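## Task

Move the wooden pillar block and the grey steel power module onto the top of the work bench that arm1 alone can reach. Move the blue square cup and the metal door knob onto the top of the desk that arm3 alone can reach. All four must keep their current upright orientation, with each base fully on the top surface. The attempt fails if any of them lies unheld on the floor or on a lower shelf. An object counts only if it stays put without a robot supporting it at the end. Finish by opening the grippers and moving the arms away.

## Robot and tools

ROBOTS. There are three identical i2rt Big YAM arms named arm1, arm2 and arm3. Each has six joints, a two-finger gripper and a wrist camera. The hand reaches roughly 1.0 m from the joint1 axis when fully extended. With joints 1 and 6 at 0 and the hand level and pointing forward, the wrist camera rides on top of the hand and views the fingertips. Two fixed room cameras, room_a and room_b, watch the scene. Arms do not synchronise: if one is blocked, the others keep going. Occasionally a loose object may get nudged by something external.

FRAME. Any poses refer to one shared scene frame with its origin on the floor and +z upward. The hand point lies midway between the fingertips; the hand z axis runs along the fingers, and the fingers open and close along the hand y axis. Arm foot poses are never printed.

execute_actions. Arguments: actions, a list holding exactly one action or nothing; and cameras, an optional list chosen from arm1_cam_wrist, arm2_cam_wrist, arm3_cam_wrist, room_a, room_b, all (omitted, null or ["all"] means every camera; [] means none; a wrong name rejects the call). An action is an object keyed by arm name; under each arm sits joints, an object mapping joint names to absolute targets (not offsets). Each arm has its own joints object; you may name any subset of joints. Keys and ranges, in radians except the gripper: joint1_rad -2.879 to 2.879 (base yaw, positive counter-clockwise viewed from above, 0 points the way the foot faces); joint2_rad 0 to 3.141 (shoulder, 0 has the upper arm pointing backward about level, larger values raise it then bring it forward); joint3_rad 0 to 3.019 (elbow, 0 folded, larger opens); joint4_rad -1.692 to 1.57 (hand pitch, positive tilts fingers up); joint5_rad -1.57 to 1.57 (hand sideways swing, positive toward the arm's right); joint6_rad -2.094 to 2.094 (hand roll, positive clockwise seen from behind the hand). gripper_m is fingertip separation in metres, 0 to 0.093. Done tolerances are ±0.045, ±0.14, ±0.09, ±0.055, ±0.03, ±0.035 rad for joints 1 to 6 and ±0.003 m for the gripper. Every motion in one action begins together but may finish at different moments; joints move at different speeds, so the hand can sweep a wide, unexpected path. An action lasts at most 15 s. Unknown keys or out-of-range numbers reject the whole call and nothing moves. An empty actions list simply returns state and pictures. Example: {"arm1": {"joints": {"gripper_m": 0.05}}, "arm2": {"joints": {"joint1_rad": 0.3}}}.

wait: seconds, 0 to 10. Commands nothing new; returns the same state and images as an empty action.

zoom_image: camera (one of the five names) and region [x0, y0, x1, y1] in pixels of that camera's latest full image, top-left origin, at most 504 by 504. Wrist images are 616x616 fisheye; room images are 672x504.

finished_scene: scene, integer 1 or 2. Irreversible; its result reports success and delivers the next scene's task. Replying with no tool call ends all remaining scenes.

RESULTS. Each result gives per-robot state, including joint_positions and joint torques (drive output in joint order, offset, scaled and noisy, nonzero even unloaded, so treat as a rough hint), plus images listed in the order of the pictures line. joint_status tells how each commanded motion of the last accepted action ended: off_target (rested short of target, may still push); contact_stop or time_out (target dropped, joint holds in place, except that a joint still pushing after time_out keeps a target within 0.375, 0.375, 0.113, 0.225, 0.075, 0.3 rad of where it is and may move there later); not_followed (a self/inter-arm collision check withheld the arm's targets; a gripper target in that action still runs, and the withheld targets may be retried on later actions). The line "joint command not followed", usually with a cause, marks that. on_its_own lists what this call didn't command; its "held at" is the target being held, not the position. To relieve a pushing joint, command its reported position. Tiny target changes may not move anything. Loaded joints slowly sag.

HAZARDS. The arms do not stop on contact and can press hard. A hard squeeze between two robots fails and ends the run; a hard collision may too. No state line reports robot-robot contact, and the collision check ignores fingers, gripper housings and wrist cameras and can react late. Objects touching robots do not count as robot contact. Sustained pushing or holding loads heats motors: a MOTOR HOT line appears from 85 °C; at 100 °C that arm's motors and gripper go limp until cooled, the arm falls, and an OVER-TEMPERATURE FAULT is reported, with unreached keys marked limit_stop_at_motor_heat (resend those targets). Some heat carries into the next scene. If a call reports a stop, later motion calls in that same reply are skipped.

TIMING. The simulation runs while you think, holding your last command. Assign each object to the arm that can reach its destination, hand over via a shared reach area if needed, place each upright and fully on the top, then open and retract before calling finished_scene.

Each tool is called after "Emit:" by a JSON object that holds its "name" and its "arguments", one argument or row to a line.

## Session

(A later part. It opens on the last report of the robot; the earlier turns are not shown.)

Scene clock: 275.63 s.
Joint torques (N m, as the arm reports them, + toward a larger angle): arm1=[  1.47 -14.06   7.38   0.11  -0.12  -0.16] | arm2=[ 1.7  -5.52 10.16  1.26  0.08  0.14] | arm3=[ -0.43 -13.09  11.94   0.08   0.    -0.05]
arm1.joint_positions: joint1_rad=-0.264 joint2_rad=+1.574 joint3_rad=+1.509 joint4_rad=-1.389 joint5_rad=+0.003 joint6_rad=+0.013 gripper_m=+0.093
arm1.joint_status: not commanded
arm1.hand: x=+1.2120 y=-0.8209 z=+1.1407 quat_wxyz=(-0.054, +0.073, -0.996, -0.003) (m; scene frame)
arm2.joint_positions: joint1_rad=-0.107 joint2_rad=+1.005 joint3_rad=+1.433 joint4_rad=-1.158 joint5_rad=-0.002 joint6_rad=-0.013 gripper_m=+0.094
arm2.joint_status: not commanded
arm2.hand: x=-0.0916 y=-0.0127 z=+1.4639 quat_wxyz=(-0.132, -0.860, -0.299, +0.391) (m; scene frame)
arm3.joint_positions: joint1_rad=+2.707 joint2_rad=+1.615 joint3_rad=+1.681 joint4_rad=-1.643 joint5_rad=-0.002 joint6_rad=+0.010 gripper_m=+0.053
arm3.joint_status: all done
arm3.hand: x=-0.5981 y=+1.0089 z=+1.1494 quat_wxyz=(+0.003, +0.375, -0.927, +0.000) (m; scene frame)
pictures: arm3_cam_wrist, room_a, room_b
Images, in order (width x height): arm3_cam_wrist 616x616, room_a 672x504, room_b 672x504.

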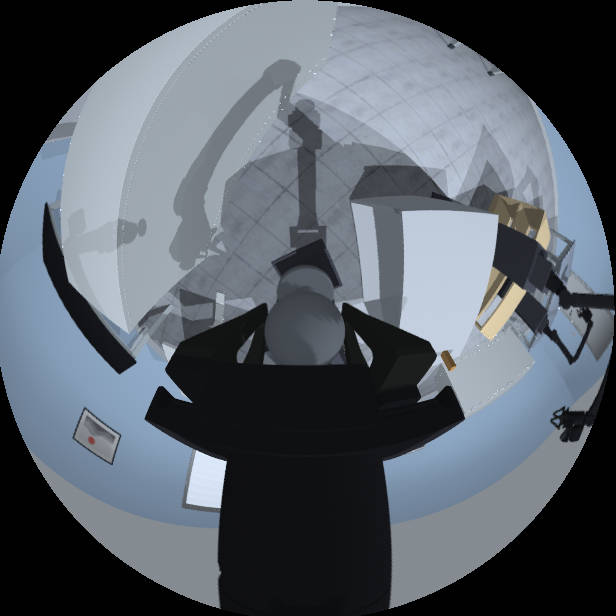

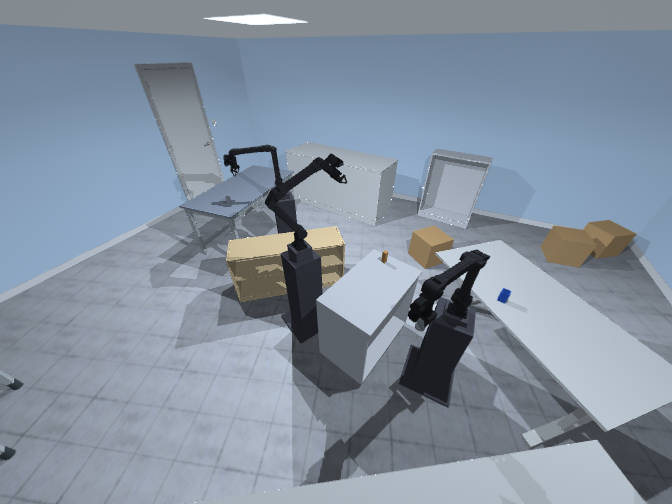

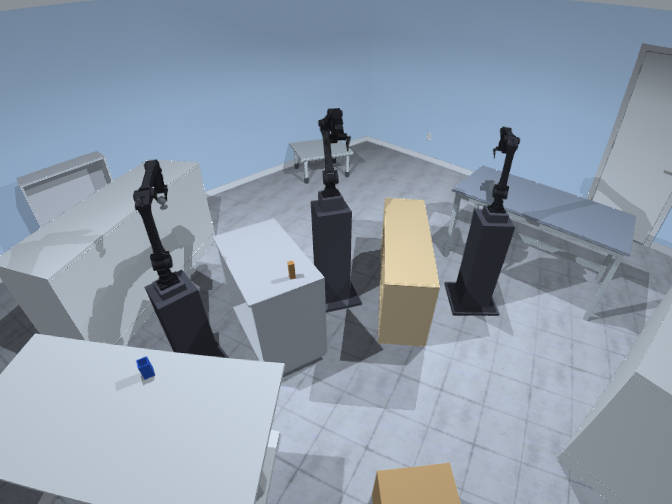

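Emit:
{"name": "execute_actions", "arguments": {
  "actions": [
    {"arm3":{"joints":{"joint1_rad":-2.2}}}
  ],
  "cameras": ["arm3_cam_wrist","room_a","room_b"]
}}

Scene clock: 293.93 s.
Joint torques (N m, as the arm reports them, + toward a larger angle): arm1=[  1.46 -14.04   7.39   0.11  -0.12  -0.15] | arm2=[ 1.54 -5.47 10.11  1.3   0.07  0.16] | arm3=[  0.47 -13.22  11.93   0.05  -0.16  -0.05]
arm1.joint_positions: joint1_rad=-0.264 joint2_rad=+1.574 joint3_rad=+1.509 joint4_rad=-1.389 joint5_rad=+0.003 joint6_rad=+0.013 gripper_m=+0.093
arm1.joint_status: not commanded
arm1.hand: x=+1.2120 y=-0.8209 z=+1.1407 quat_wxyz=(-0.054, +0.073, -0.996, -0.003) (m; scene frame)
arm2.joint_positions: joint1_rad=-0.107 joint2_rad=+1.005 joint3_rad=+1.433 joint4_rad=-1.158 joint5_rad=-0.002 joint6_rad=-0.013 gripper_m=+0.094
arm2.joint_status: not commanded
arm2.hand: x=-0.0916 y=-0.0127 z=+1.4639 quat_wxyz=(-0.132, -0.860, -0.299, +0.391) (m; scene frame)
arm3.joint_positions: joint1_rad=-2.207 joint2_rad=+1.615 joint3_rad=+1.681 joint4_rad=-1.643 joint5_rad=+0.002 joint6_rad=+0.010 gripper_m=+0.053
arm3.joint_status: all done
arm3.hand: x=-1.2086 y=+1.0757 z=+1.1485 quat_wxyz=(+0.000, -0.877, +0.481, -0.004) (m; scene frame)
pictures: arm3_cam_wrist, room_a, room_b
Images, in order (width x height): arm3_cam_wrist 616x616, room_a 672x504, room_b 672x504.

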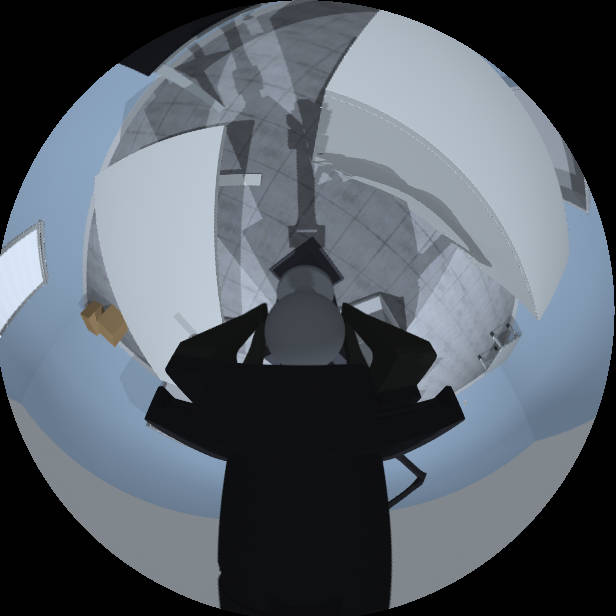

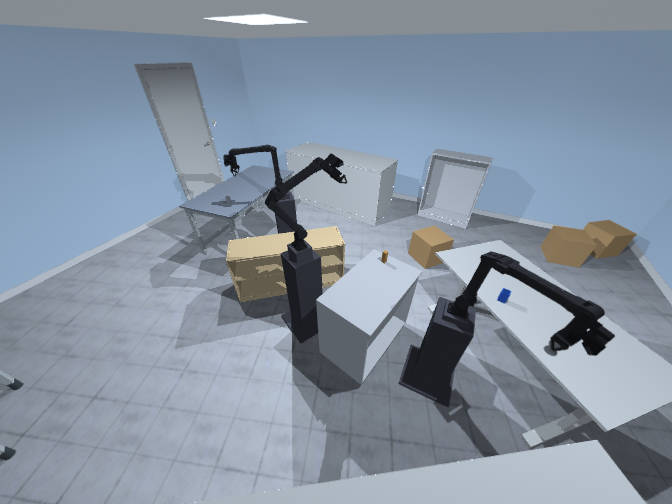

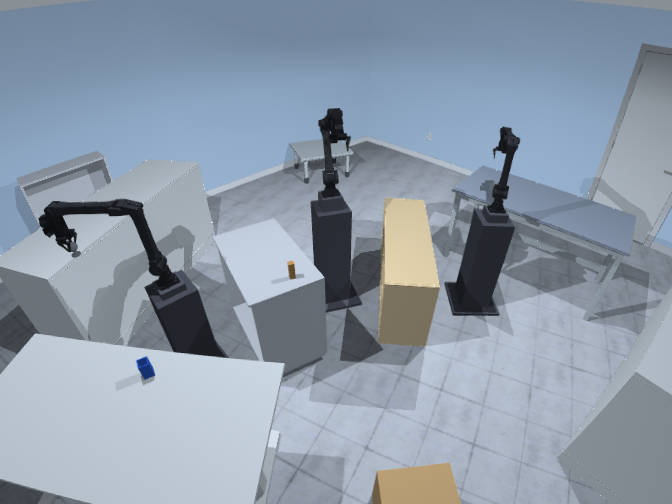

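Emit:
{"name": "execute_actions", "arguments": {
  "actions": [
    {"arm3":{"joints":{"joint1_rad":-0.2}},"arm2":{"joints":{"joint1_rad":-0.595,"joint2_rad":2.2,"joint3_rad":2.0,"joint4_rad":-1.37,"joint6_rad":-0.52}}}
  ],
  "cameras": []
}}

Emit:
{"name": "execute_actions", "arguments": {
  "actions": [
    {"arm3":{"joints":{"joint2_rad":2.215,"joint3_rad":1.65,"joint4_rad":-0.98}},"arm2":{"joints":{"joint2_rad":2.36,"joint3_rad":2.01,"joint4_rad":-1.19}}}
  ],
  "cameras": ["arm3_cam_wrist","arm2_cam_wrist","room_b"]
}}

Scene clock: 311.77 s.
Joint torques (N m, as the arm reports them, + toward a larger angle): arm1=[  1.47 -14.06   7.38   0.12  -0.12  -0.16] | arm2=[  1.46 -20.7    9.54  -0.05   0.    -0.13] | arm3=[ -0.35 -13.18  11.91   0.06  -0.02  -0.06]
arm1.joint_positions: joint1_rad=-0.264 joint2_rad=+1.574 joint3_rad=+1.509 joint4_rad=-1.389 joint5_rad=+0.003 joint6_rad=+0.013 gripper_m=+0.093
arm1.joint_status: not commanded
arm1.hand: x=+1.2120 y=-0.8209 z=+1.1407 quat_wxyz=(-0.054, +0.073, -0.996, -0.003) (m; scene frame)
arm2.joint_positions: joint1_rad=-0.603 joint2_rad=+2.190 joint3_rad=+1.979 joint4_rad=-1.362 joint5_rad=-0.002 joint6_rad=-0.506 gripper_m=+0.094
arm2.joint_status: all done
arm2.hand: x=-0.4328 y=+0.1254 z=+1.0569 quat_wxyz=(-0.003, -0.945, -0.327, +0.003) (m; scene frame)
arm3.joint_positions: joint1_rad=-0.194 joint2_rad=+1.615 joint3_rad=+1.681 joint4_rad=-1.643 joint5_rad=-0.002 joint6_rad=+0.010 gripper_m=+0.053
arm3.joint_status: all done
arm3.hand: x=-1.1990 y=+0.2540 z=+1.1482 quat_wxyz=(+0.001, -0.875, -0.484, -0.004) (m; scene frame)
pictures: none
No camera images: the call's "cameras" was empty. Leave "cameras" out to get every camera's image.

Scene clock: 313.10 s.
Joint torques (N m, as the arm reports them, + toward a larger angle): arm1=[  1.46 -14.05   7.38   0.11  -0.12  -0.16] | arm2=[  1.61 -23.5    9.72   0.59   0.    -0.12] | arm3=[ -0.36 -21.    11.15   0.68  -0.03  -0.05]
arm1.joint_positions: joint1_rad=-0.264 joint2_rad=+1.574 joint3_rad=+1.509 joint4_rad=-1.389 joint5_rad=+0.003 joint6_rad=+0.013 gripper_m=+0.093
arm1.joint_status: not commanded
arm1.hand: x=+1.2120 y=-0.8209 z=+1.1407 quat_wxyz=(-0.054, +0.073, -0.996, -0.003) (m; scene frame)
arm2.joint_positions: joint1_rad=-0.603 joint2_rad=+2.362 joint3_rad=+1.982 joint4_rad=-1.201 joint5_rad=-0.002 joint6_rad=-0.506 gripper_m=+0.094
arm2.joint_status: all done
arm2.hand: x=-0.4544 y=+0.1212 z=+0.9445 quat_wxyz=(-0.004, -0.945, -0.327, -0.001) (m; scene frame)
arm3.joint_positions: joint1_rad=-0.194 joint2_rad=+2.260 joint3_rad=+1.619 joint4_rad=-0.991 joint5_rad=-0.002 joint6_rad=+0.010 gripper_m=+0.053
arm3.joint_status: all done
arm3.hand: x=-1.2617 y=+0.1518 z=+0.7687 quat_wxyz=(+0.014, -0.875, -0.483, -0.028) (m; scene frame)
pictures: arm2_cam_wrist, arm3_cam_wrist, room_b
Images, in order (width x height): arm2_cam_wrist 616x616, arm3_cam_wrist 616x616, room_b 672x504.

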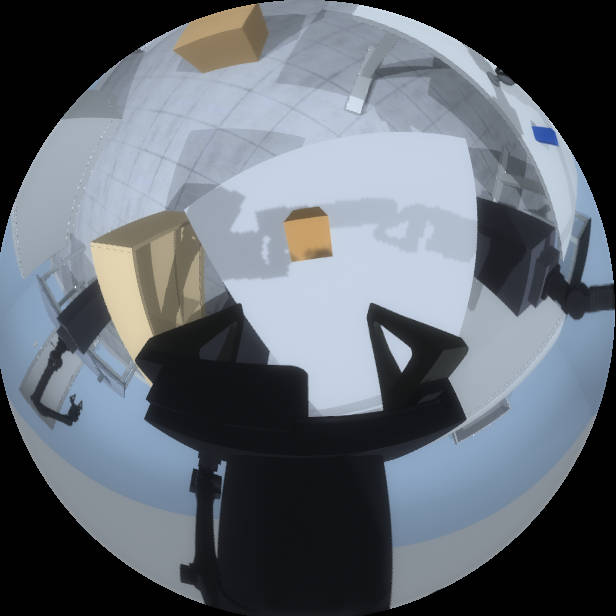

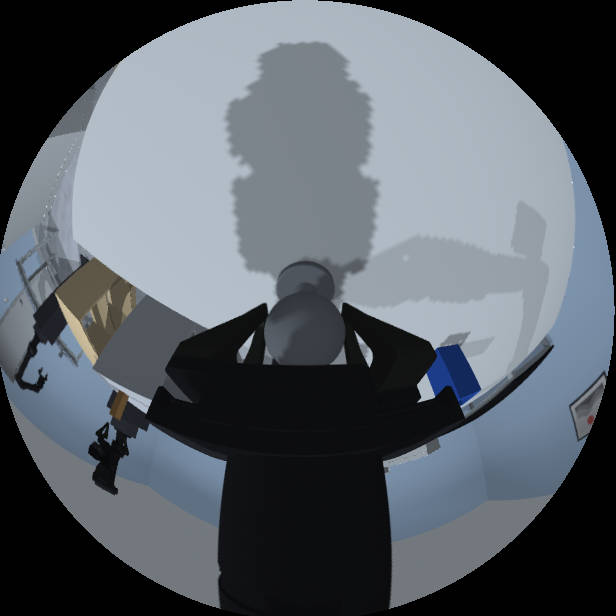

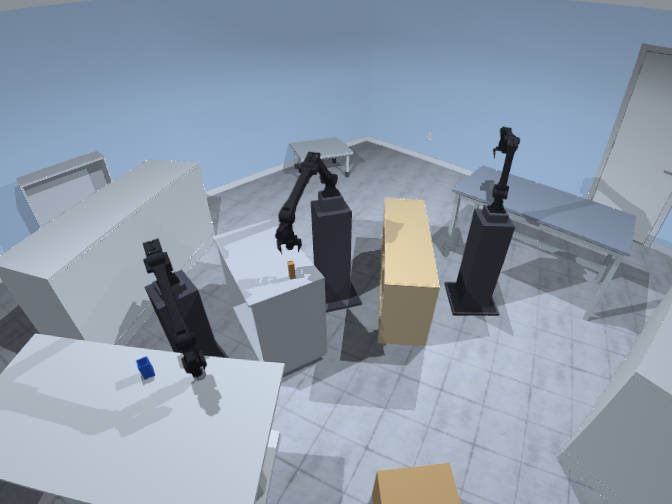

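Emit:
{"name": "execute_actions", "arguments": {
  "actions": [
    {"arm3":{"joints":{"joint2_rad":2.24,"joint4_rad":-0.93}},"arm2":{"joints":{"joint1_rad":-0.565,"joint2_rad":2.49,"joint3_rad":2.24,"joint4_rad":-1.29}}}
  ],
  "cameras": ["arm2_cam_wrist"]
}}

Emit:
{"name": "execute_actions", "arguments": {
  "actions": [
    {"arm3":{"joints":{"gripper_m":0.093}}}
  ],
  "cameras": []
}}

Emit:
{"name": "execute_actions", "arguments": {
  "actions": [
    {"arm3":{"joints":{"joint2_rad":1.8,"joint3_rad":1.6,"joint4_rad":-1.37}}}
  ],
  "cameras": ["arm3_cam_wrist","room_b"]
}}

Scene clock: 322.83 s.
Joint torques (N m, as the arm reports them, + toward a larger angle): arm1=[  1.5  -14.05   7.38   0.11  -0.13  -0.16] | arm2=[  1.3  -23.49  11.34  -0.15   0.01  -0.13] | arm3=[ -0.37 -19.26  11.21   1.13  -0.02  -0.05]
arm1.joint_positions: joint1_rad=-0.264 joint2_rad=+1.574 joint3_rad=+1.509 joint4_rad=-1.389 joint5_rad=+0.003 joint6_rad=+0.013 gripper_m=+0.093
arm1.joint_status: not commanded
arm1.hand: x=+1.2120 y=-0.8209 z=+1.1407 quat_wxyz=(-0.054, +0.073, -0.996, -0.003) (m; scene frame)
arm2.joint_positions: joint1_rad=-0.565 joint2_rad=+2.477 joint3_rad=+2.190 joint4_rad=-1.280 joint5_rad=-0.002 joint6_rad=-0.506 gripper_m=+0.094
arm2.joint_status: all done
arm2.hand: x=-0.4868 y=+0.0878 z=+0.9407 quat_wxyz=(-0.003, -0.939, -0.345, +0.006) (m; scene frame)
arm3.joint_positions: joint1_rad=-0.194 joint2_rad=+2.260 joint3_rad=+1.619 joint4_rad=-0.951 joint5_rad=-0.002 joint6_rad=+0.010 gripper_m=+0.053
arm3.joint_status: all done
arm3.hand: x=-1.2669 y=+0.1433 z=+0.7683 quat_wxyz=(+0.004, -0.875, -0.484, -0.010) (m; scene frame)
pictures: arm2_cam_wrist
Images, in order (width x height): arm2_cam_wrist 616x616.

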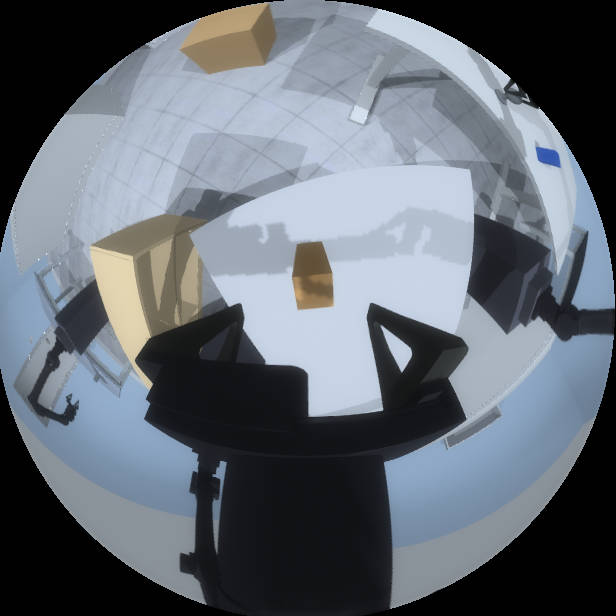

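Scene clock: 323.53 s.
Joint torques (N m, as the arm reports them, + toward a larger angle): arm1=[  1.43 -14.07   7.38   0.11  -0.12  -0.16] | arm2=[  1.38 -23.55  11.3   -0.2    0.01  -0.12] | arm3=[ -0.46 -19.33  11.22   0.78  -0.03  -0.06]
arm1.joint_positions: joint1_rad=-0.264 joint2_rad=+1.574 joint3_rad=+1.509 joint4_rad=-1.389 joint5_rad=+0.003 joint6_rad=+0.013 gripper_m=+0.093
arm1.joint_status: not commanded
arm1.hand: x=+1.2120 y=-0.8209 z=+1.1407 quat_wxyz=(-0.054, +0.073, -0.996, -0.003) (m; scene frame)
arm2.joint_positions: joint1_rad=-0.565 joint2_rad=+2.477 joint3_rad=+2.190 joint4_rad=-1.280 joint5_rad=-0.002 joint6_rad=-0.506 gripper_m=+0.094
arm2.joint_status: not commanded
arm2.hand: x=-0.4868 y=+0.0878 z=+0.9407 quat_wxyz=(-0.003, -0.939, -0.345, +0.006) (m; scene frame)
arm3.joint_positions: joint1_rad=-0.194 joint2_rad=+2.260 joint3_rad=+1.619 joint4_rad=-0.942 joint5_rad=-0.002 joint6_rad=+0.010 gripper_m=+0.093
arm3.joint_status: all done
arm3.hand: x=-1.2680 y=+0.1416 z=+0.7683 quat_wxyz=(+0.002, -0.875, -0.484, -0.006) (m; scene frame)
pictures: none
No camera images: the call's "cameras" was empty. Leave "cameras" out to get every camera's image.

Scene clock: 324.97 s.
Joint torques (N m, as the arm reports them, + toward a larger angle): arm1=[  1.47 -14.07   7.39   0.11  -0.12  -0.16] | arm2=[  1.55 -22.87  11.24  -0.17   0.01  -0.14] | arm3=[ -0.39 -14.57  11.29   0.04  -0.03  -0.06]
arm1.joint_positions: joint1_rad=-0.264 joint2_rad=+1.574 joint3_rad=+1.509 joint4_rad=-1.389 joint5_rad=+0.003 joint6_rad=+0.013 gripper_m=+0.093
arm1.joint_status: not commanded
arm1.hand: x=+1.2120 y=-0.8209 z=+1.1407 quat_wxyz=(-0.054, +0.073, -0.996, -0.003) (m; scene frame)
arm2.joint_positions: joint1_rad=-0.565 joint2_rad=+2.477 joint3_rad=+2.190 joint4_rad=-1.280 joint5_rad=-0.002 joint6_rad=-0.506 gripper_m=+0.094
arm2.joint_status: not commanded
arm2.hand: x=-0.4868 y=+0.0878 z=+0.9407 quat_wxyz=(-0.003, -0.939, -0.345, +0.006) (m; scene frame)
arm3.joint_positions: joint1_rad=-0.194 joint2_rad=+1.799 joint3_rad=+1.585 joint4_rad=-1.361 joint5_rad=-0.002 joint6_rad=+0.010 gripper_m=+0.093
arm3.joint_status: all done
arm3.hand: x=-1.2304 y=+0.2029 z=+1.0203 quat_wxyz=(+0.000, -0.875, -0.484, -0.002) (m; scene frame)
pictures: arm3_cam_wrist, room_b
Images, in order (width x height): arm3_cam_wrist 616x616, room_b 672x504.

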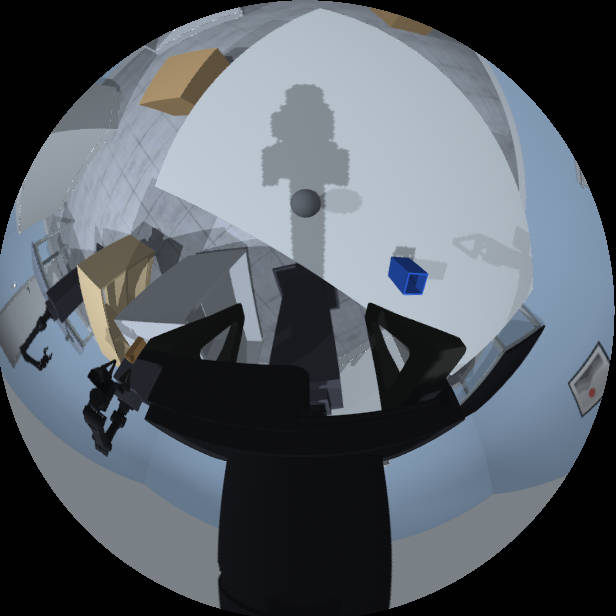

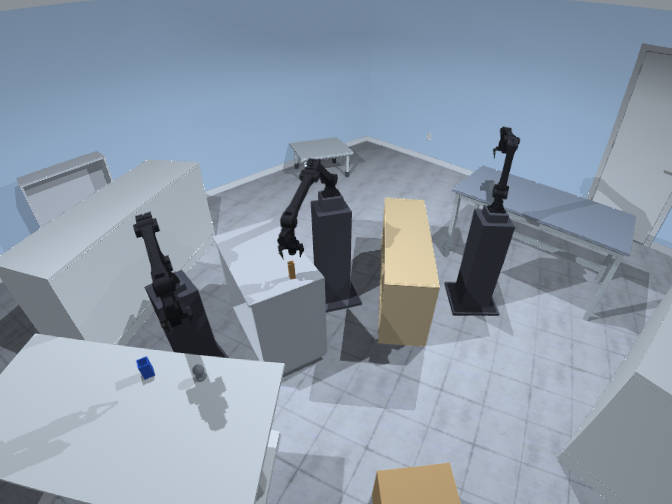

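Emit:
{"name": "execute_actions", "arguments": {
  "actions": [
    {"arm2":{"joints":{"joint2_rad":2.595,"joint4_rad":-1.155}},"arm3":{"joints":{"joint2_rad":1.2}}}
  ],
  "cameras": ["arm2_cam_wrist"]
}}

Scene clock: 334.20 s.
Joint torques (N m, as the arm reports them, + toward a larger angle): arm1=[  1.44 -14.06   7.38   0.11  -0.12  -0.16] | arm2=[  1.01 -25.22  10.13   0.62   0.02  -0.11] | arm3=[-0.5  -7.36 11.67  0.97 -0.03 -0.05]
arm1.joint_positions: joint1_rad=-0.264 joint2_rad=+1.574 joint3_rad=+1.509 joint4_rad=-1.389 joint5_rad=+0.003 joint6_rad=+0.013 gripper_m=+0.093
arm1.joint_status: not commanded
arm1.hand: x=+1.2120 y=-0.8209 z=+1.1407 quat_wxyz=(-0.054, +0.073, -0.996, -0.003) (m; scene frame)
arm2.joint_positions: joint1_rad=-0.565 joint2_rad=+2.594 joint3_rad=+2.204 joint4_rad=-1.166 joint5_rad=-0.002 joint6_rad=-0.506 gripper_m=+0.094
arm2.joint_status: all done
arm2.hand: x=-0.4959 y=+0.0855 z=+0.8630 quat_wxyz=(-0.002, -0.938, -0.345, +0.012) (m; scene frame)
arm3.joint_positions: joint1_rad=-0.194 joint2_rad=+1.207 joint3_rad=+1.587 joint4_rad=-1.361 joint5_rad=-0.002 joint6_rad=+0.010 gripper_m=+0.093
arm3.joint_status: all done
arm3.hand: x=-1.1760 y=+0.2915 z=+1.3090 quat_wxyz=(-0.144, -0.838, -0.463, +0.252) (m; scene frame)
pictures: arm2_cam_wrist
Images, in order (width x height): arm2_cam_wrist 616x616.

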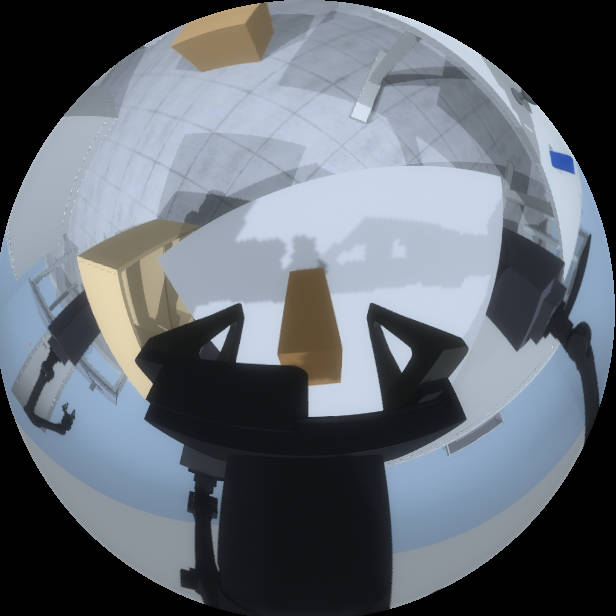

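Emit:
{"name": "execute_actions", "arguments": {
  "actions": [
    {"arm2":{"joints":{"gripper_m":0}}}
  ],
  "cameras": []
}}

Emit:
{"name": "execute_actions", "arguments": {
  "actions": [
    {"arm2":{"joints":{"joint2_rad":2.1,"joint3_rad":1.9,"joint4_rad":-1.37}}}
  ],
  "cameras": []
}}

Emit:
{"name": "execute_actions", "arguments": {
  "actions": [
    {"arm2":{"joints":{"joint1_rad":1.16,"joint6_rad":0}}}
  ],
  "cameras": []
}}

Emit:
{"name": "execute_actions", "arguments": {
  "actions": [
    {"arm2":{"joints":{"joint2_rad":2.43,"joint3_rad":1.62,"joint4_rad":-0.75}}}
  ],
  "cameras": ["arm2_cam_wrist","room_b"]
}}

Scene clock: 343.43 s.
Joint torques (N m, as the arm reports them, + toward a larger angle): arm1=[  1.47 -14.1    7.38   0.11  -0.12  -0.16] | arm2=[  1.03 -25.31  10.36   0.61   0.    -0.13] | arm3=[-0.45 -7.27 11.69  0.92 -0.03 -0.06]
arm1.joint_positions: joint1_rad=-0.264 joint2_rad=+1.574 joint3_rad=+1.509 joint4_rad=-1.389 joint5_rad=+0.003 joint6_rad=+0.013 gripper_m=+0.093
arm1.joint_status: not commanded
arm1.hand: x=+1.2120 y=-0.8209 z=+1.1407 quat_wxyz=(-0.054, +0.073, -0.996, -0.003) (m; scene frame)
arm2.joint_positions: joint1_rad=-0.565 joint2_rad=+2.594 joint3_rad=+2.204 joint4_rad=-1.165 joint5_rad=-0.001 joint6_rad=-0.507 gripper_m=+0.035
arm2.joint_status: gripper_m off_target (ended at +0.035, target +0.000)
arm2.hand: x=-0.4961 y=+0.0855 z=+0.8630 quat_wxyz=(-0.002, -0.938, -0.345, +0.012) (m; scene frame)
arm3.joint_positions: joint1_rad=-0.194 joint2_rad=+1.207 joint3_rad=+1.587 joint4_rad=-1.361 joint5_rad=-0.002 joint6_rad=+0.010 gripper_m=+0.093
arm3.joint_status: not commanded
arm3.hand: x=-1.1760 y=+0.2915 z=+1.3090 quat_wxyz=(-0.144, -0.838, -0.463, +0.252) (m; scene frame)
pictures: none
No camera images: the call's "cameras" was empty. Leave "cameras" out to get every camera's image.

Scene clock: 345.10 s.
Joint torques (N m, as the arm reports them, + toward a larger angle): arm1=[  1.5  -14.07   7.38   0.11  -0.12  -0.16] | arm2=[  0.72 -20.33   8.47  -0.04   0.    -0.12] | arm3=[-0.43 -7.48 11.7   0.92 -0.01 -0.06]
arm1.joint_positions: joint1_rad=-0.264 joint2_rad=+1.574 joint3_rad=+1.509 joint4_rad=-1.389 joint5_rad=+0.003 joint6_rad=+0.013 gripper_m=+0.093
arm1.joint_status: not commanded
arm1.hand: x=+1.2120 y=-0.8209 z=+1.1407 quat_wxyz=(-0.054, +0.073, -0.996, -0.003) (m; scene frame)
arm2.joint_positions: joint1_rad=-0.565 joint2_rad=+2.097 joint3_rad=+1.899 joint4_rad=-1.363 joint5_rad=-0.001 joint6_rad=-0.507 gripper_m=+0.035
arm2.joint_status: all done
arm2.hand: x=-0.4064 y=+0.1049 z=+1.0862 quat_wxyz=(-0.002, -0.938, -0.345, +0.009) (m; scene frame)
arm3.joint_positions: joint1_rad=-0.194 joint2_rad=+1.207 joint3_rad=+1.587 joint4_rad=-1.361 joint5_rad=-0.002 joint6_rad=+0.010 gripper_m=+0.093
arm3.joint_status: not commanded
arm3.hand: x=-1.1760 y=+0.2915 z=+1.3090 quat_wxyz=(-0.144, -0.838, -0.463, +0.252) (m; scene frame)
pictures: none
No camera images: the call's "cameras" was empty. Leave "cameras" out to get every camera's image.

Scene clock: 347.20 s.
Joint torques (N m, as the arm reports them, + toward a larger angle): arm1=[  1.44 -14.04   7.39   0.12  -0.13  -0.16] | arm2=[  0.67 -20.74   8.38  -0.13   0.08   0.16] | arm3=[-0.49 -7.31 11.7   0.9  -0.03 -0.06]
arm1.joint_positions: joint1_rad=-0.264 joint2_rad=+1.574 joint3_rad=+1.509 joint4_rad=-1.389 joint5_rad=+0.003 joint6_rad=+0.013 gripper_m=+0.093
arm1.joint_status: not commanded
arm1.hand: x=+1.2120 y=-0.8209 z=+1.1407 quat_wxyz=(-0.054, +0.073, -0.996, -0.003) (m; scene frame)
arm2.joint_positions: joint1_rad=+1.167 joint2_rad=+2.097 joint3_rad=+1.899 joint4_rad=-1.363 joint5_rad=-0.003 joint6_rad=-0.014 gripper_m=+0.035
arm2.joint_status: all done
arm2.hand: x=+0.4569 y=-0.3734 z=+1.0846 quat_wxyz=(-0.005, -0.563, -0.826, +0.006) (m; scene frame)
arm3.joint_positions: joint1_rad=-0.194 joint2_rad=+1.207 joint3_rad=+1.587 joint4_rad=-1.361 joint5_rad=-0.002 joint6_rad=+0.010 gripper_m=+0.093
arm3.joint_status: not commanded
arm3.hand: x=-1.1760 y=+0.2915 z=+1.3090 quat_wxyz=(-0.144, -0.838, -0.463, +0.252) (m; scene frame)
pictures: none
No camera images: the call's "cameras" was empty. Leave "cameras" out to get every camera's image.

Scene clock: 348.77 s.
Joint torques (N m, as the arm reports them, + toward a larger angle): arm1=[  1.45 -14.08   7.38   0.11  -0.12  -0.16] | arm2=[  0.31 -19.65   7.35   0.4    0.09   0.16] | arm3=[-0.4  -7.3  11.71  0.92 -0.02 -0.05]
arm1.joint_positions: joint1_rad=-0.264 joint2_rad=+1.574 joint3_rad=+1.509 joint4_rad=-1.389 joint5_rad=+0.003 joint6_rad=+0.013 gripper_m=+0.093
arm1.joint_status: not commanded
arm1.hand: x=+1.2120 y=-0.8209 z=+1.1407 quat_wxyz=(-0.054, +0.073, -0.996, -0.003) (m; scene frame)
arm2.joint_positions: joint1_rad=+1.167 joint2_rad=+2.417 joint3_rad=+1.596 joint4_rad=-0.755 joint5_rad=-0.003 joint6_rad=-0.014 gripper_m=+0.035
arm2.joint_status: all done
arm2.hand: x=+0.4416 y=-0.3397 z=+0.7871 quat_wxyz=(+0.002, -0.563, -0.826, +0.002) (m; scene frame)
arm3.joint_positions: joint1_rad=-0.194 joint2_rad=+1.207 joint3_rad=+1.587 joint4_rad=-1.361 joint5_rad=-0.002 joint6_rad=+0.010 gripper_m=+0.093
arm3.joint_status: not commanded
arm3.hand: x=-1.1760 y=+0.2915 z=+1.3090 quat_wxyz=(-0.144, -0.838, -0.463, +0.252) (m; scene frame)
pictures: arm2_cam_wrist, room_b
Images, in order (width x height): arm2_cam_wrist 616x616, room_b 672x504.

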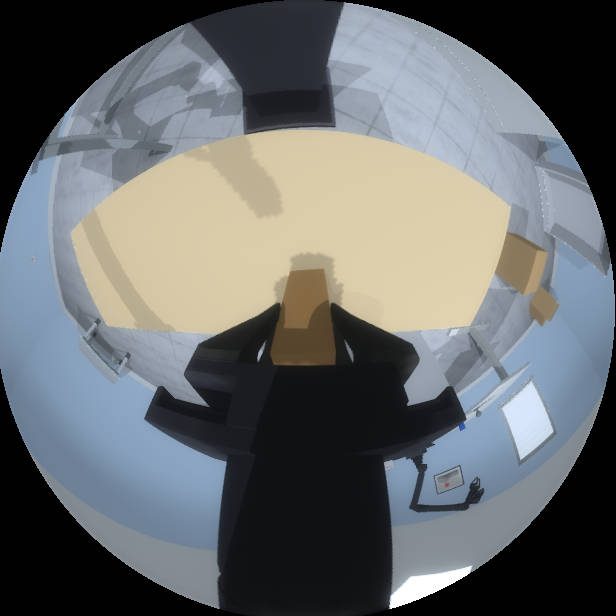

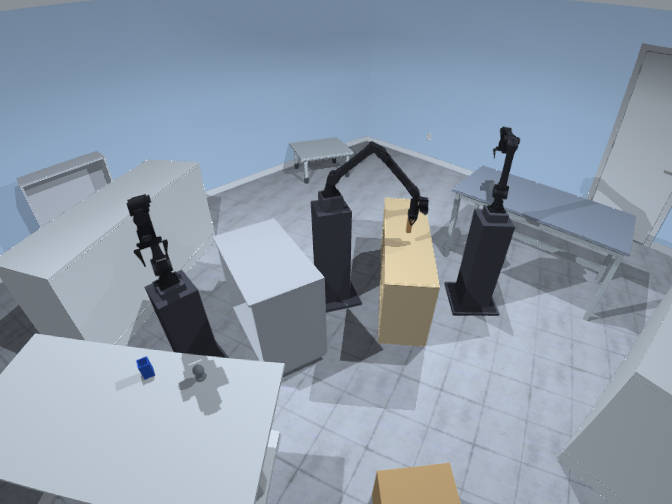

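Emit:
{"name": "execute_actions", "arguments": {
  "actions": [
    {"arm2":{"joints":{"joint2_rad":2.59,"joint3_rad":1.885,"joint4_rad":-0.83}}}
  ],
  "cameras": []
}}

Emit:
{"name": "execute_actions", "arguments": {
  "actions": [
    {"arm2":{"joints":{"joint2_rad":2.65,"joint4_rad":-0.77}}}
  ],
  "cameras": ["arm2_cam_wrist"]
}}

Scene clock: 354.67 s.
Joint torques (N m, as the arm reports them, + toward a larger angle): arm1=[  1.45 -14.1    7.37   0.1   -0.12  -0.16] | arm2=[  0.78 -23.62   8.84  -0.12   0.06   0.14] | arm3=[-0.43 -7.37 11.72  0.97 -0.02 -0.05]
arm1.joint_positions: joint1_rad=-0.264 joint2_rad=+1.574 joint3_rad=+1.509 joint4_rad=-1.389 joint5_rad=+0.003 joint6_rad=+0.013 gripper_m=+0.093
arm1.joint_status: not commanded
arm1.hand: x=+1.2120 y=-0.8209 z=+1.1407 quat_wxyz=(-0.054, +0.073, -0.996, -0.003) (m; scene frame)
arm2.joint_positions: joint1_rad=+1.167 joint2_rad=+2.597 joint3_rad=+1.845 joint4_rad=-0.821 joint5_rad=-0.003 joint6_rad=-0.014 gripper_m=+0.035
arm2.joint_status: all done
arm2.hand: x=+0.4591 y=-0.3871 z=+0.7440 quat_wxyz=(+0.000, -0.563, -0.826, +0.003) (m; scene frame)
arm3.joint_positions: joint1_rad=-0.194 joint2_rad=+1.207 joint3_rad=+1.587 joint4_rad=-1.361 joint5_rad=-0.002 joint6_rad=+0.010 gripper_m=+0.093
arm3.joint_status: not commanded
arm3.hand: x=-1.1760 y=+0.2915 z=+1.3090 quat_wxyz=(-0.144, -0.838, -0.463, +0.252) (m; scene frame)
pictures: none
No camera images: the call's "cameras" was empty. Leave "cameras" out to get every camera's image.

Scene clock: 355.50 s.
Joint torques (N m, as the arm reports them, + toward a larger angle): arm1=[  1.45 -14.05   7.37   0.12  -0.12  -0.16] | arm2=[  0.54 -21.59   8.55   0.47   0.09   0.14] | arm3=[-0.44 -7.29 11.7   0.93 -0.03 -0.06]
arm1.joint_positions: joint1_rad=-0.264 joint2_rad=+1.574 joint3_rad=+1.509 joint4_rad=-1.389 joint5_rad=+0.003 joint6_rad=+0.013 gripper_m=+0.093
arm1.joint_status: not commanded
arm1.hand: x=+1.2120 y=-0.8209 z=+1.1407 quat_wxyz=(-0.054, +0.073, -0.996, -0.003) (m; scene frame)
arm2.joint_positions: joint1_rad=+1.167 joint2_rad=+2.639 joint3_rad=+1.847 joint4_rad=-0.780 joint5_rad=-0.003 joint6_rad=-0.014 gripper_m=+0.035
arm2.joint_status: all done
arm2.hand: x=+0.4572 y=-0.3827 z=+0.7178 quat_wxyz=(+0.000, -0.563, -0.826, +0.003) (m; scene frame)
arm3.joint_positions: joint1_rad=-0.194 joint2_rad=+1.207 joint3_rad=+1.587 joint4_rad=-1.361 joint5_rad=-0.002 joint6_rad=+0.010 gripper_m=+0.093
arm3.joint_status: not commanded
arm3.hand: x=-1.1760 y=+0.2915 z=+1.3090 quat_wxyz=(-0.144, -0.838, -0.463, +0.252) (m; scene frame)
pictures: arm2_cam_wrist
Images, in order (width x height): arm2_cam_wrist 616x616.

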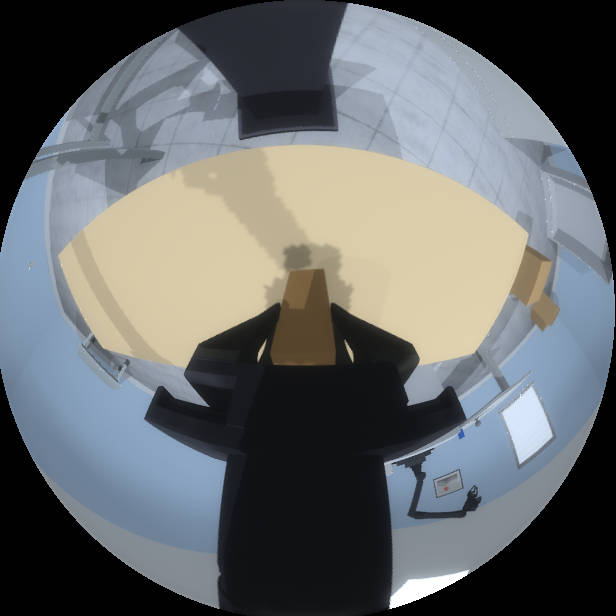

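Emit:
{"name": "execute_actions", "arguments": {
  "actions": [
    {"arm2":{"joints":{"joint2_rad":2.68,"joint4_rad":-0.745}}}
  ],
  "cameras": []
}}

Scene clock: 359.40 s.
Joint torques (N m, as the arm reports them, + toward a larger angle): arm1=[  1.47 -14.06   7.38   0.11  -0.12  -0.16] | arm2=[  0.18 -21.25   8.39   0.51   0.09   0.18] | arm3=[-0.31 -7.42 11.75  0.95 -0.02 -0.06]
arm1.joint_positions: joint1_rad=-0.264 joint2_rad=+1.574 joint3_rad=+1.509 joint4_rad=-1.389 joint5_rad=+0.003 joint6_rad=+0.013 gripper_m=+0.093
arm1.joint_status: not commanded
arm1.hand: x=+1.2120 y=-0.8209 z=+1.1407 quat_wxyz=(-0.054, +0.073, -0.996, -0.003) (m; scene frame)
arm2.joint_positions: joint1_rad=+1.167 joint2_rad=+2.664 joint3_rad=+1.847 joint4_rad=-0.755 joint5_rad=-0.003 joint6_rad=-0.014 gripper_m=+0.035
arm2.joint_status: all done
arm2.hand: x=+0.4556 y=-0.3788 z=+0.7016 quat_wxyz=(+0.000, -0.563, -0.826, +0.003) (m; scene frame)
arm3.joint_positions: joint1_rad=-0.194 joint2_rad=+1.207 joint3_rad=+1.587 joint4_rad=-1.361 joint5_rad=-0.002 joint6_rad=+0.010 gripper_m=+0.093
arm3.joint_status: not commanded
arm3.hand: x=-1.1760 y=+0.2915 z=+1.3090 quat_wxyz=(-0.144, -0.838, -0.463, +0.252) (m; scene frame)
pictures: none
No camera images: the call's "cameras" was empty. Leave "cameras" out to get every camera's image.

Still descending.

Emit:
{"name": "execute_actions", "arguments": {
  "actions": [
    {"arm2":{"joints":{"joint2_rad":2.72,"joint4_rad":-0.71}}}
  ],
  "cameras": ["arm2_cam_wrist"]
}}

Scene clock: 362.67 s.
Joint torques (N m, as the arm reports them, + toward a larger angle): arm1=[  1.48 -14.07   7.38   0.11  -0.12  -0.16] | arm2=[  0.12 -19.78   7.83   0.5    0.05   0.16] | arm3=[-0.44 -7.32 11.67  0.93 -0.02 -0.06]
arm1.joint_positions: joint1_rad=-0.264 joint2_rad=+1.574 joint3_rad=+1.509 joint4_rad=-1.389 joint5_rad=+0.003 joint6_rad=+0.013 gripper_m=+0.093
arm1.joint_status: not commanded
arm1.hand: x=+1.2120 y=-0.8209 z=+1.1407 quat_wxyz=(-0.054, +0.073, -0.996, -0.003) (m; scene frame)
arm2.joint_positions: joint1_rad=+1.167 joint2_rad=+2.686 joint3_rad=+1.855 joint4_rad=-0.718 joint5_rad=-0.001 joint6_rad=-0.014 gripper_m=+0.035
arm2.joint_status: all done
arm2.hand: x=+0.4567 y=-0.3827 z=+0.6898 quat_wxyz=(-0.009, -0.563, -0.826, +0.010) (m; scene frame)
arm3.joint_positions: joint1_rad=-0.194 joint2_rad=+1.207 joint3_rad=+1.587 joint4_rad=-1.361 joint5_rad=-0.002 joint6_rad=+0.010 gripper_m=+0.093
arm3.joint_status: not commanded
arm3.hand: x=-1.1760 y=+0.2915 z=+1.3090 quat_wxyz=(-0.144, -0.838, -0.463, +0.252) (m; scene frame)
pictures: arm2_cam_wrist
Images, in order (width x height): arm2_cam_wrist 616x616.

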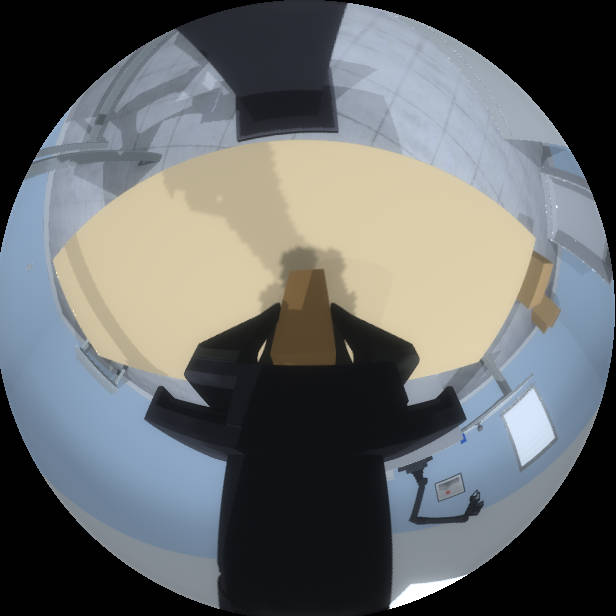

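Emit:
{"name": "execute_actions", "arguments": {
  "actions": [
    {"arm2":{"joints":{"joint2_rad":2.68,"joint3_rad":1.847,"joint4_rad":-0.76}}}
  ],
  "cameras": []
}}

Emit:
{"name": "execute_actions", "arguments": {
  "actions": [
    {"arm2":{"joints":{"gripper_m":0.093}}}
  ],
  "cameras": []
}}

Emit:
{"name": "execute_actions", "arguments": {
  "actions": [
    {"arm2":{"joints":{"joint2_rad":2.2,"joint3_rad":1.85,"joint4_rad":-1.22}}}
  ],
  "cameras": []
}}

Emit:
{"name": "execute_actions", "arguments": {
  "actions": [
    {"arm2":{"joints":{"joint1_rad":2.5,"joint2_rad":1.0,"joint3_rad":1.2}},"arm1":{"joints":{"joint1_rad":0.9}}}
  ],
  "cameras": []
}}

Emit:
{"name": "execute_actions", "arguments": {
  "actions": [
    {"arm1":{"joints":{"joint1_rad":1.613,"joint2_rad":2.17,"joint3_rad":1.5,"joint4_rad":-0.87,"joint6_rad":0.1}}}
  ],
  "cameras": ["arm1_cam_wrist","room_b"]
}}

Scene clock: 383.60 s.
Joint torques (N m, as the arm reports them, + toward a larger angle): arm1=[  1.47 -14.09   7.38   0.11  -0.12  -0.16] | arm2=[  0.46 -23.15   5.29  -0.32   0.04   0.15] | arm3=[-0.3  -7.29 11.65  0.96 -0.03 -0.06]
arm1.joint_positions: joint1_rad=-0.264 joint2_rad=+1.574 joint3_rad=+1.509 joint4_rad=-1.389 joint5_rad=+0.003 joint6_rad=+0.013 gripper_m=+0.093
arm1.joint_status: not commanded
arm1.hand: x=+1.2120 y=-0.8209 z=+1.1407 quat_wxyz=(-0.054, +0.073, -0.996, -0.003) (m; scene frame)
arm2.joint_positions: joint1_rad=+1.167 joint2_rad=+2.686 joint3_rad=+1.855 joint4_rad=-0.748 joint5_rad=-0.001 joint6_rad=-0.013 gripper_m=+0.035
arm2.joint_status: all done
arm2.hand: x=+0.4541 y=-0.3757 z=+0.6897 quat_wxyz=(+0.004, -0.564, -0.826, +0.002) (m; scene frame)
arm3.joint_positions: joint1_rad=-0.194 joint2_rad=+1.207 joint3_rad=+1.587 joint4_rad=-1.361 joint5_rad=-0.002 joint6_rad=+0.010 gripper_m=+0.093
arm3.joint_status: not commanded
arm3.hand: x=-1.1760 y=+0.2915 z=+1.3090 quat_wxyz=(-0.144, -0.838, -0.463, +0.252) (m; scene frame)
pictures: none
No camera images: the call's "cameras" was empty. Leave "cameras" out to get every camera's image.

Scene clock: 384.30 s.
Joint torques (N m, as the arm reports them, + toward a larger angle): arm1=[  1.47 -14.07   7.38   0.11  -0.13  -0.16] | arm2=[  0.27 -23.04   5.36  -0.2    0.05   0.17] | arm3=[-0.45 -7.42 11.67  0.96 -0.03 -0.05]
arm1.joint_positions: joint1_rad=-0.264 joint2_rad=+1.574 joint3_rad=+1.509 joint4_rad=-1.389 joint5_rad=+0.003 joint6_rad=+0.013 gripper_m=+0.093
arm1.joint_status: not commanded
arm1.hand: x=+1.2120 y=-0.8209 z=+1.1407 quat_wxyz=(-0.054, +0.073, -0.996, -0.003) (m; scene frame)
arm2.joint_positions: joint1_rad=+1.167 joint2_rad=+2.686 joint3_rad=+1.855 joint4_rad=-0.750 joint5_rad=-0.001 joint6_rad=-0.013 gripper_m=+0.093
arm2.joint_status: all done
arm2.hand: x=+0.4539 y=-0.3752 z=+0.6897 quat_wxyz=(+0.004, -0.564, -0.826, +0.001) (m; scene frame)
arm3.joint_positions: joint1_rad=-0.194 joint2_rad=+1.207 joint3_rad=+1.587 joint4_rad=-1.361 joint5_rad=-0.002 joint6_rad=+0.010 gripper_m=+0.093
arm3.joint_status: not commanded
arm3.hand: x=-1.1760 y=+0.2915 z=+1.3090 quat_wxyz=(-0.144, -0.838, -0.463, +0.252) (m; scene frame)
pictures: none
No camera images: the call's "cameras" was empty. Leave "cameras" out to get every camera's image.

Scene clock: 385.93 s.
Joint torques (N m, as the arm reports them, + toward a larger angle): arm1=[  1.48 -14.04   7.38   0.11  -0.12  -0.16] | arm2=[  0.35 -21.51   8.27  -0.05   0.06   0.19] | arm3=[-0.24 -7.52 11.73  0.96 -0.03 -0.05]
arm1.joint_positions: joint1_rad=-0.264 joint2_rad=+1.574 joint3_rad=+1.509 joint4_rad=-1.389 joint5_rad=+0.003 joint6_rad=+0.013 gripper_m=+0.093
arm1.joint_status: not commanded
arm1.hand: x=+1.2120 y=-0.8209 z=+1.1407 quat_wxyz=(-0.054, +0.073, -0.996, -0.003) (m; scene frame)
arm2.joint_positions: joint1_rad=+1.167 joint2_rad=+2.197 joint3_rad=+1.848 joint4_rad=-1.211 joint5_rad=-0.001 joint6_rad=-0.013 gripper_m=+0.093
arm2.joint_status: all done
arm2.hand: x=+0.4606 y=-0.3858 z=+1.0026 quat_wxyz=(-0.004, -0.564, -0.826, +0.007) (m; scene frame)
arm3.joint_positions: joint1_rad=-0.194 joint2_rad=+1.207 joint3_rad=+1.587 joint4_rad=-1.361 joint5_rad=-0.002 joint6_rad=+0.010 gripper_m=+0.093
arm3.joint_status: not commanded
arm3.hand: x=-1.1760 y=+0.2915 z=+1.3090 quat_wxyz=(-0.144, -0.838, -0.463, +0.252) (m; scene frame)
pictures: none
No camera images: the call's "cameras" was empty. Leave "cameras" out to get every camera's image.

Scene clock: 387.77 s.
Joint torques (N m, as the arm reports them, + toward a larger angle): arm1=[  0.25 -14.97   7.39   0.09   0.    -0.15] | arm2=[ 1.19 -5.61  8.59  0.93  0.1   0.15] | arm3=[-0.33 -7.24 11.75  0.89 -0.04 -0.05]
arm1.joint_positions: joint1_rad=+0.900 joint2_rad=+1.585 joint3_rad=+1.509 joint4_rad=-1.389 joint5_rad=-0.001 joint6_rad=+0.013 gripper_m=+0.093
arm1.joint_status: all done
arm1.hand: x=+0.8407 y=-0.4131 z=+1.1374 quat_wxyz=(-0.038, +0.608, -0.792, -0.034) (m; scene frame)
arm2.joint_positions: joint1_rad=+2.496 joint2_rad=+0.992 joint3_rad=+1.208 joint4_rad=-1.211 joint5_rad=-0.003 joint6_rad=-0.012 gripper_m=+0.093
arm2.joint_status: all done
arm2.hand: x=+0.6058 y=+0.2795 z=+1.3362 quat_wxyz=(-0.280, +0.064, -0.958, -0.013) (m; scene frame)
arm3.joint_positions: joint1_rad=-0.194 joint2_rad=+1.207 joint3_rad=+1.587 joint4_rad=-1.361 joint5_rad=-0.002 joint6_rad=+0.010 gripper_m=+0.093
arm3.joint_status: not commanded
arm3.hand: x=-1.1760 y=+0.2915 z=+1.3090 quat_wxyz=(-0.144, -0.838, -0.463, +0.252) (m; scene frame)
pictures: none
No camera images: the call's "cameras" was empty. Leave "cameras" out to get every camera's image.

Scene clock: 389.33 s.
Joint torques (N m, as the arm reports them, + toward a larger angle): arm1=[ -0.74 -22.9    6.41   0.88   0.04   0.1 ] | arm2=[ 1.37 -4.85  8.61  0.8   0.1   0.14] | arm3=[-0.44 -7.38 11.71  0.91 -0.03 -0.06]
arm1.joint_positions: joint1_rad=+1.620 joint2_rad=+2.185 joint3_rad=+1.492 joint4_rad=-0.885 joint5_rad=-0.002 joint6_rad=+0.085 gripper_m=+0.093
arm1.joint_status: all done
arm1.hand: x=+0.4476 y=-0.3771 z=+0.8160 quat_wxyz=(+0.005, +0.830, -0.557, +0.001) (m; scene frame)
arm2.joint_positions: joint1_rad=+2.496 joint2_rad=+0.992 joint3_rad=+1.208 joint4_rad=-1.211 joint5_rad=-0.003 joint6_rad=-0.012 gripper_m=+0.093
arm2.joint_status: not commanded
arm2.hand: x=+0.6058 y=+0.2795 z=+1.3362 quat_wxyz=(-0.280, +0.064, -0.958, -0.013) (m; scene frame)
arm3.joint_positions: joint1_rad=-0.194 joint2_rad=+1.207 joint3_rad=+1.587 joint4_rad=-1.361 joint5_rad=-0.002 joint6_rad=+0.010 gripper_m=+0.093
arm3.joint_status: not commanded
arm3.hand: x=-1.1760 y=+0.2915 z=+1.3090 quat_wxyz=(-0.144, -0.838, -0.463, +0.252) (m; scene frame)
pictures: arm1_cam_wrist, room_b
Images, in order (width x height): arm1_cam_wrist 616x616, room_b 672x504.

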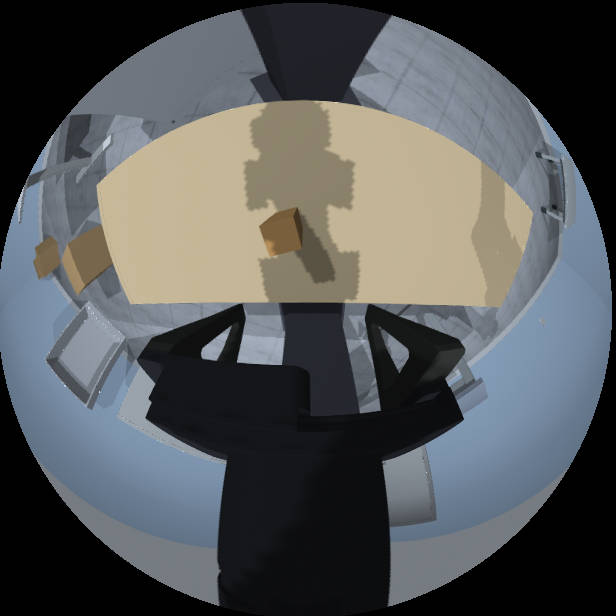

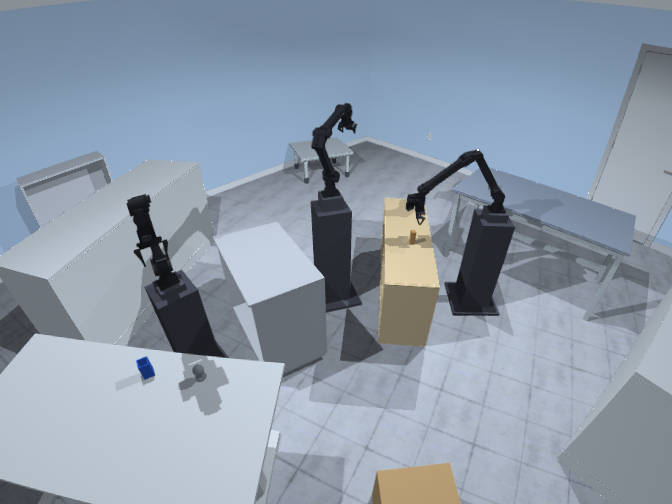

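Emit:
{"name": "zoom_image", "arguments": {
  "camera": "arm1_cam_wrist",
  "region": [230,180,350,290]
}}

Region (230, 180, 350, 290) of arm1_cam_wrist's 616x616 image, scaled by 4.200, with more detail than that image has; it fills the top 462 rows of this view, and the rest is white.

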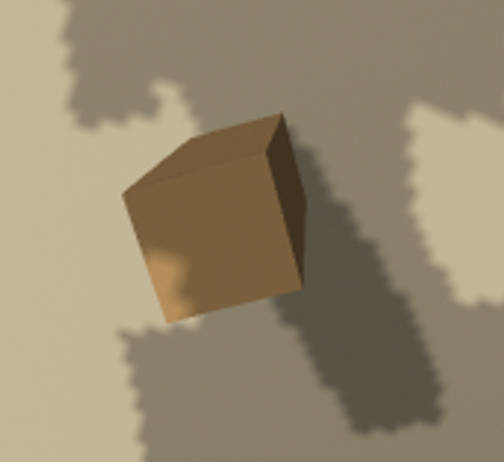

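Emit:
{"name": "execute_actions", "arguments": {
  "actions": [
    {"arm1":{"joints":{"joint1_rad":1.665,"joint2_rad":2.27,"joint3_rad":1.66,"joint4_rad":-0.93,"joint6_rad":-0.16}}}
  ],
  "cameras": ["arm1_cam_wrist"]
}}

Scene clock: 402.77 s.
Joint torques (N m, as the arm reports them, + toward a larger angle): arm1=[  0.81 -20.69   9.09  -0.15   0.03  -0.17] | arm2=[ 1.31 -4.99  8.69  0.85  0.09  0.13] | arm3=[-0.4  -7.42 11.69  0.97 -0.02 -0.06]
arm1.joint_positions: joint1_rad=+1.661 joint2_rad=+2.241 joint3_rad=+1.618 joint4_rad=-0.916 joint5_rad=-0.002 joint6_rad=-0.144 gripper_m=+0.093
arm1.joint_status: all done
arm1.hand: x=+0.4069 y=-0.3532 z=+0.8215 quat_wxyz=(-0.006, +0.898, -0.441, -0.016) (m; scene frame)
arm2.joint_positions: joint1_rad=+2.496 joint2_rad=+0.992 joint3_rad=+1.208 joint4_rad=-1.211 joint5_rad=-0.003 joint6_rad=-0.012 gripper_m=+0.093
arm2.joint_status: not commanded
arm2.hand: x=+0.6058 y=+0.2795 z=+1.3362 quat_wxyz=(-0.280, +0.064, -0.958, -0.013) (m; scene frame)
arm3.joint_positions: joint1_rad=-0.194 joint2_rad=+1.207 joint3_rad=+1.587 joint4_rad=-1.361 joint5_rad=-0.002 joint6_rad=+0.010 gripper_m=+0.093
arm3.joint_status: not commanded
arm3.hand: x=-1.1760 y=+0.2915 z=+1.3090 quat_wxyz=(-0.144, -0.838, -0.463, +0.252) (m; scene frame)
pictures: arm1_cam_wrist
Images, in order (width x height): arm1_cam_wrist 616x616.

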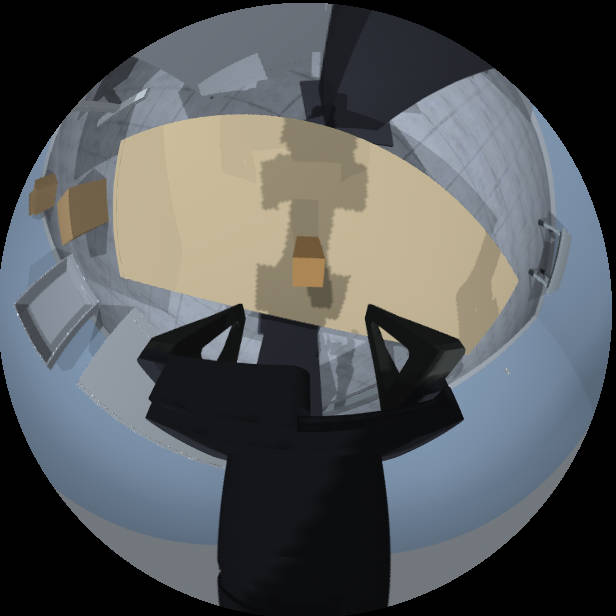

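Emit:
{"name": "execute_actions", "arguments": {
  "actions": [
    {"arm1":{"joints":{"joint2_rad":2.5,"joint3_rad":1.665,"joint4_rad":-0.72}}}
  ],
  "cameras": ["arm1_cam_wrist"]
}}

Scene clock: 410.30 s.
Joint torques (N m, as the arm reports them, + toward a larger angle): arm1=[  0.74 -23.47   6.19   0.74   0.06  -0.17] | arm2=[ 1.11 -4.25  8.6   0.94  0.11  0.15] | arm3=[-0.43 -7.41 11.69  0.93 -0.02 -0.05]
arm1.joint_positions: joint1_rad=+1.661 joint2_rad=+2.499 joint3_rad=+1.649 joint4_rad=-0.732 joint5_rad=-0.003 joint6_rad=-0.145 gripper_m=+0.093
arm1.joint_status: all done
arm1.hand: x=+0.4121 y=-0.3648 z=+0.6757 quat_wxyz=(+0.007, +0.898, -0.440, +0.001) (m; scene frame)
arm2.joint_positions: joint1_rad=+2.496 joint2_rad=+0.992 joint3_rad=+1.208 joint4_rad=-1.211 joint5_rad=-0.003 joint6_rad=-0.012 gripper_m=+0.093
arm2.joint_status: not commanded
arm2.hand: x=+0.6058 y=+0.2795 z=+1.3362 quat_wxyz=(-0.280, +0.064, -0.958, -0.013) (m; scene frame)
arm3.joint_positions: joint1_rad=-0.194 joint2_rad=+1.207 joint3_rad=+1.587 joint4_rad=-1.361 joint5_rad=-0.002 joint6_rad=+0.010 gripper_m=+0.093
arm3.joint_status: not commanded
arm3.hand: x=-1.1760 y=+0.2915 z=+1.3090 quat_wxyz=(-0.144, -0.838, -0.463, +0.252) (m; scene frame)
pictures: arm1_cam_wrist
Images, in order (width x height): arm1_cam_wrist 616x616.

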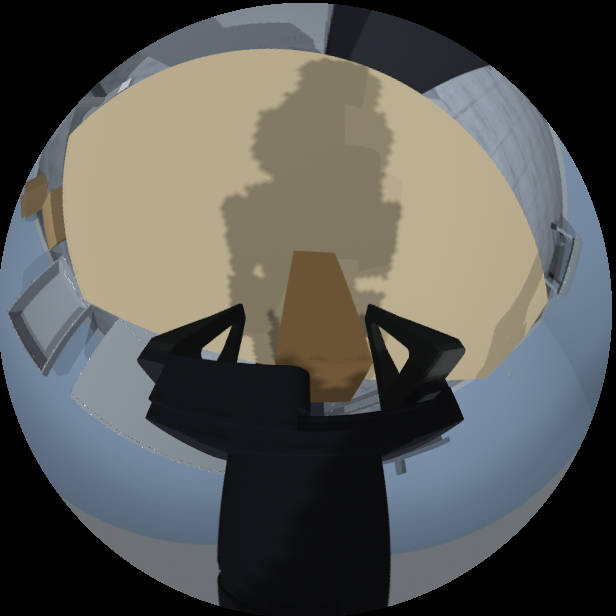

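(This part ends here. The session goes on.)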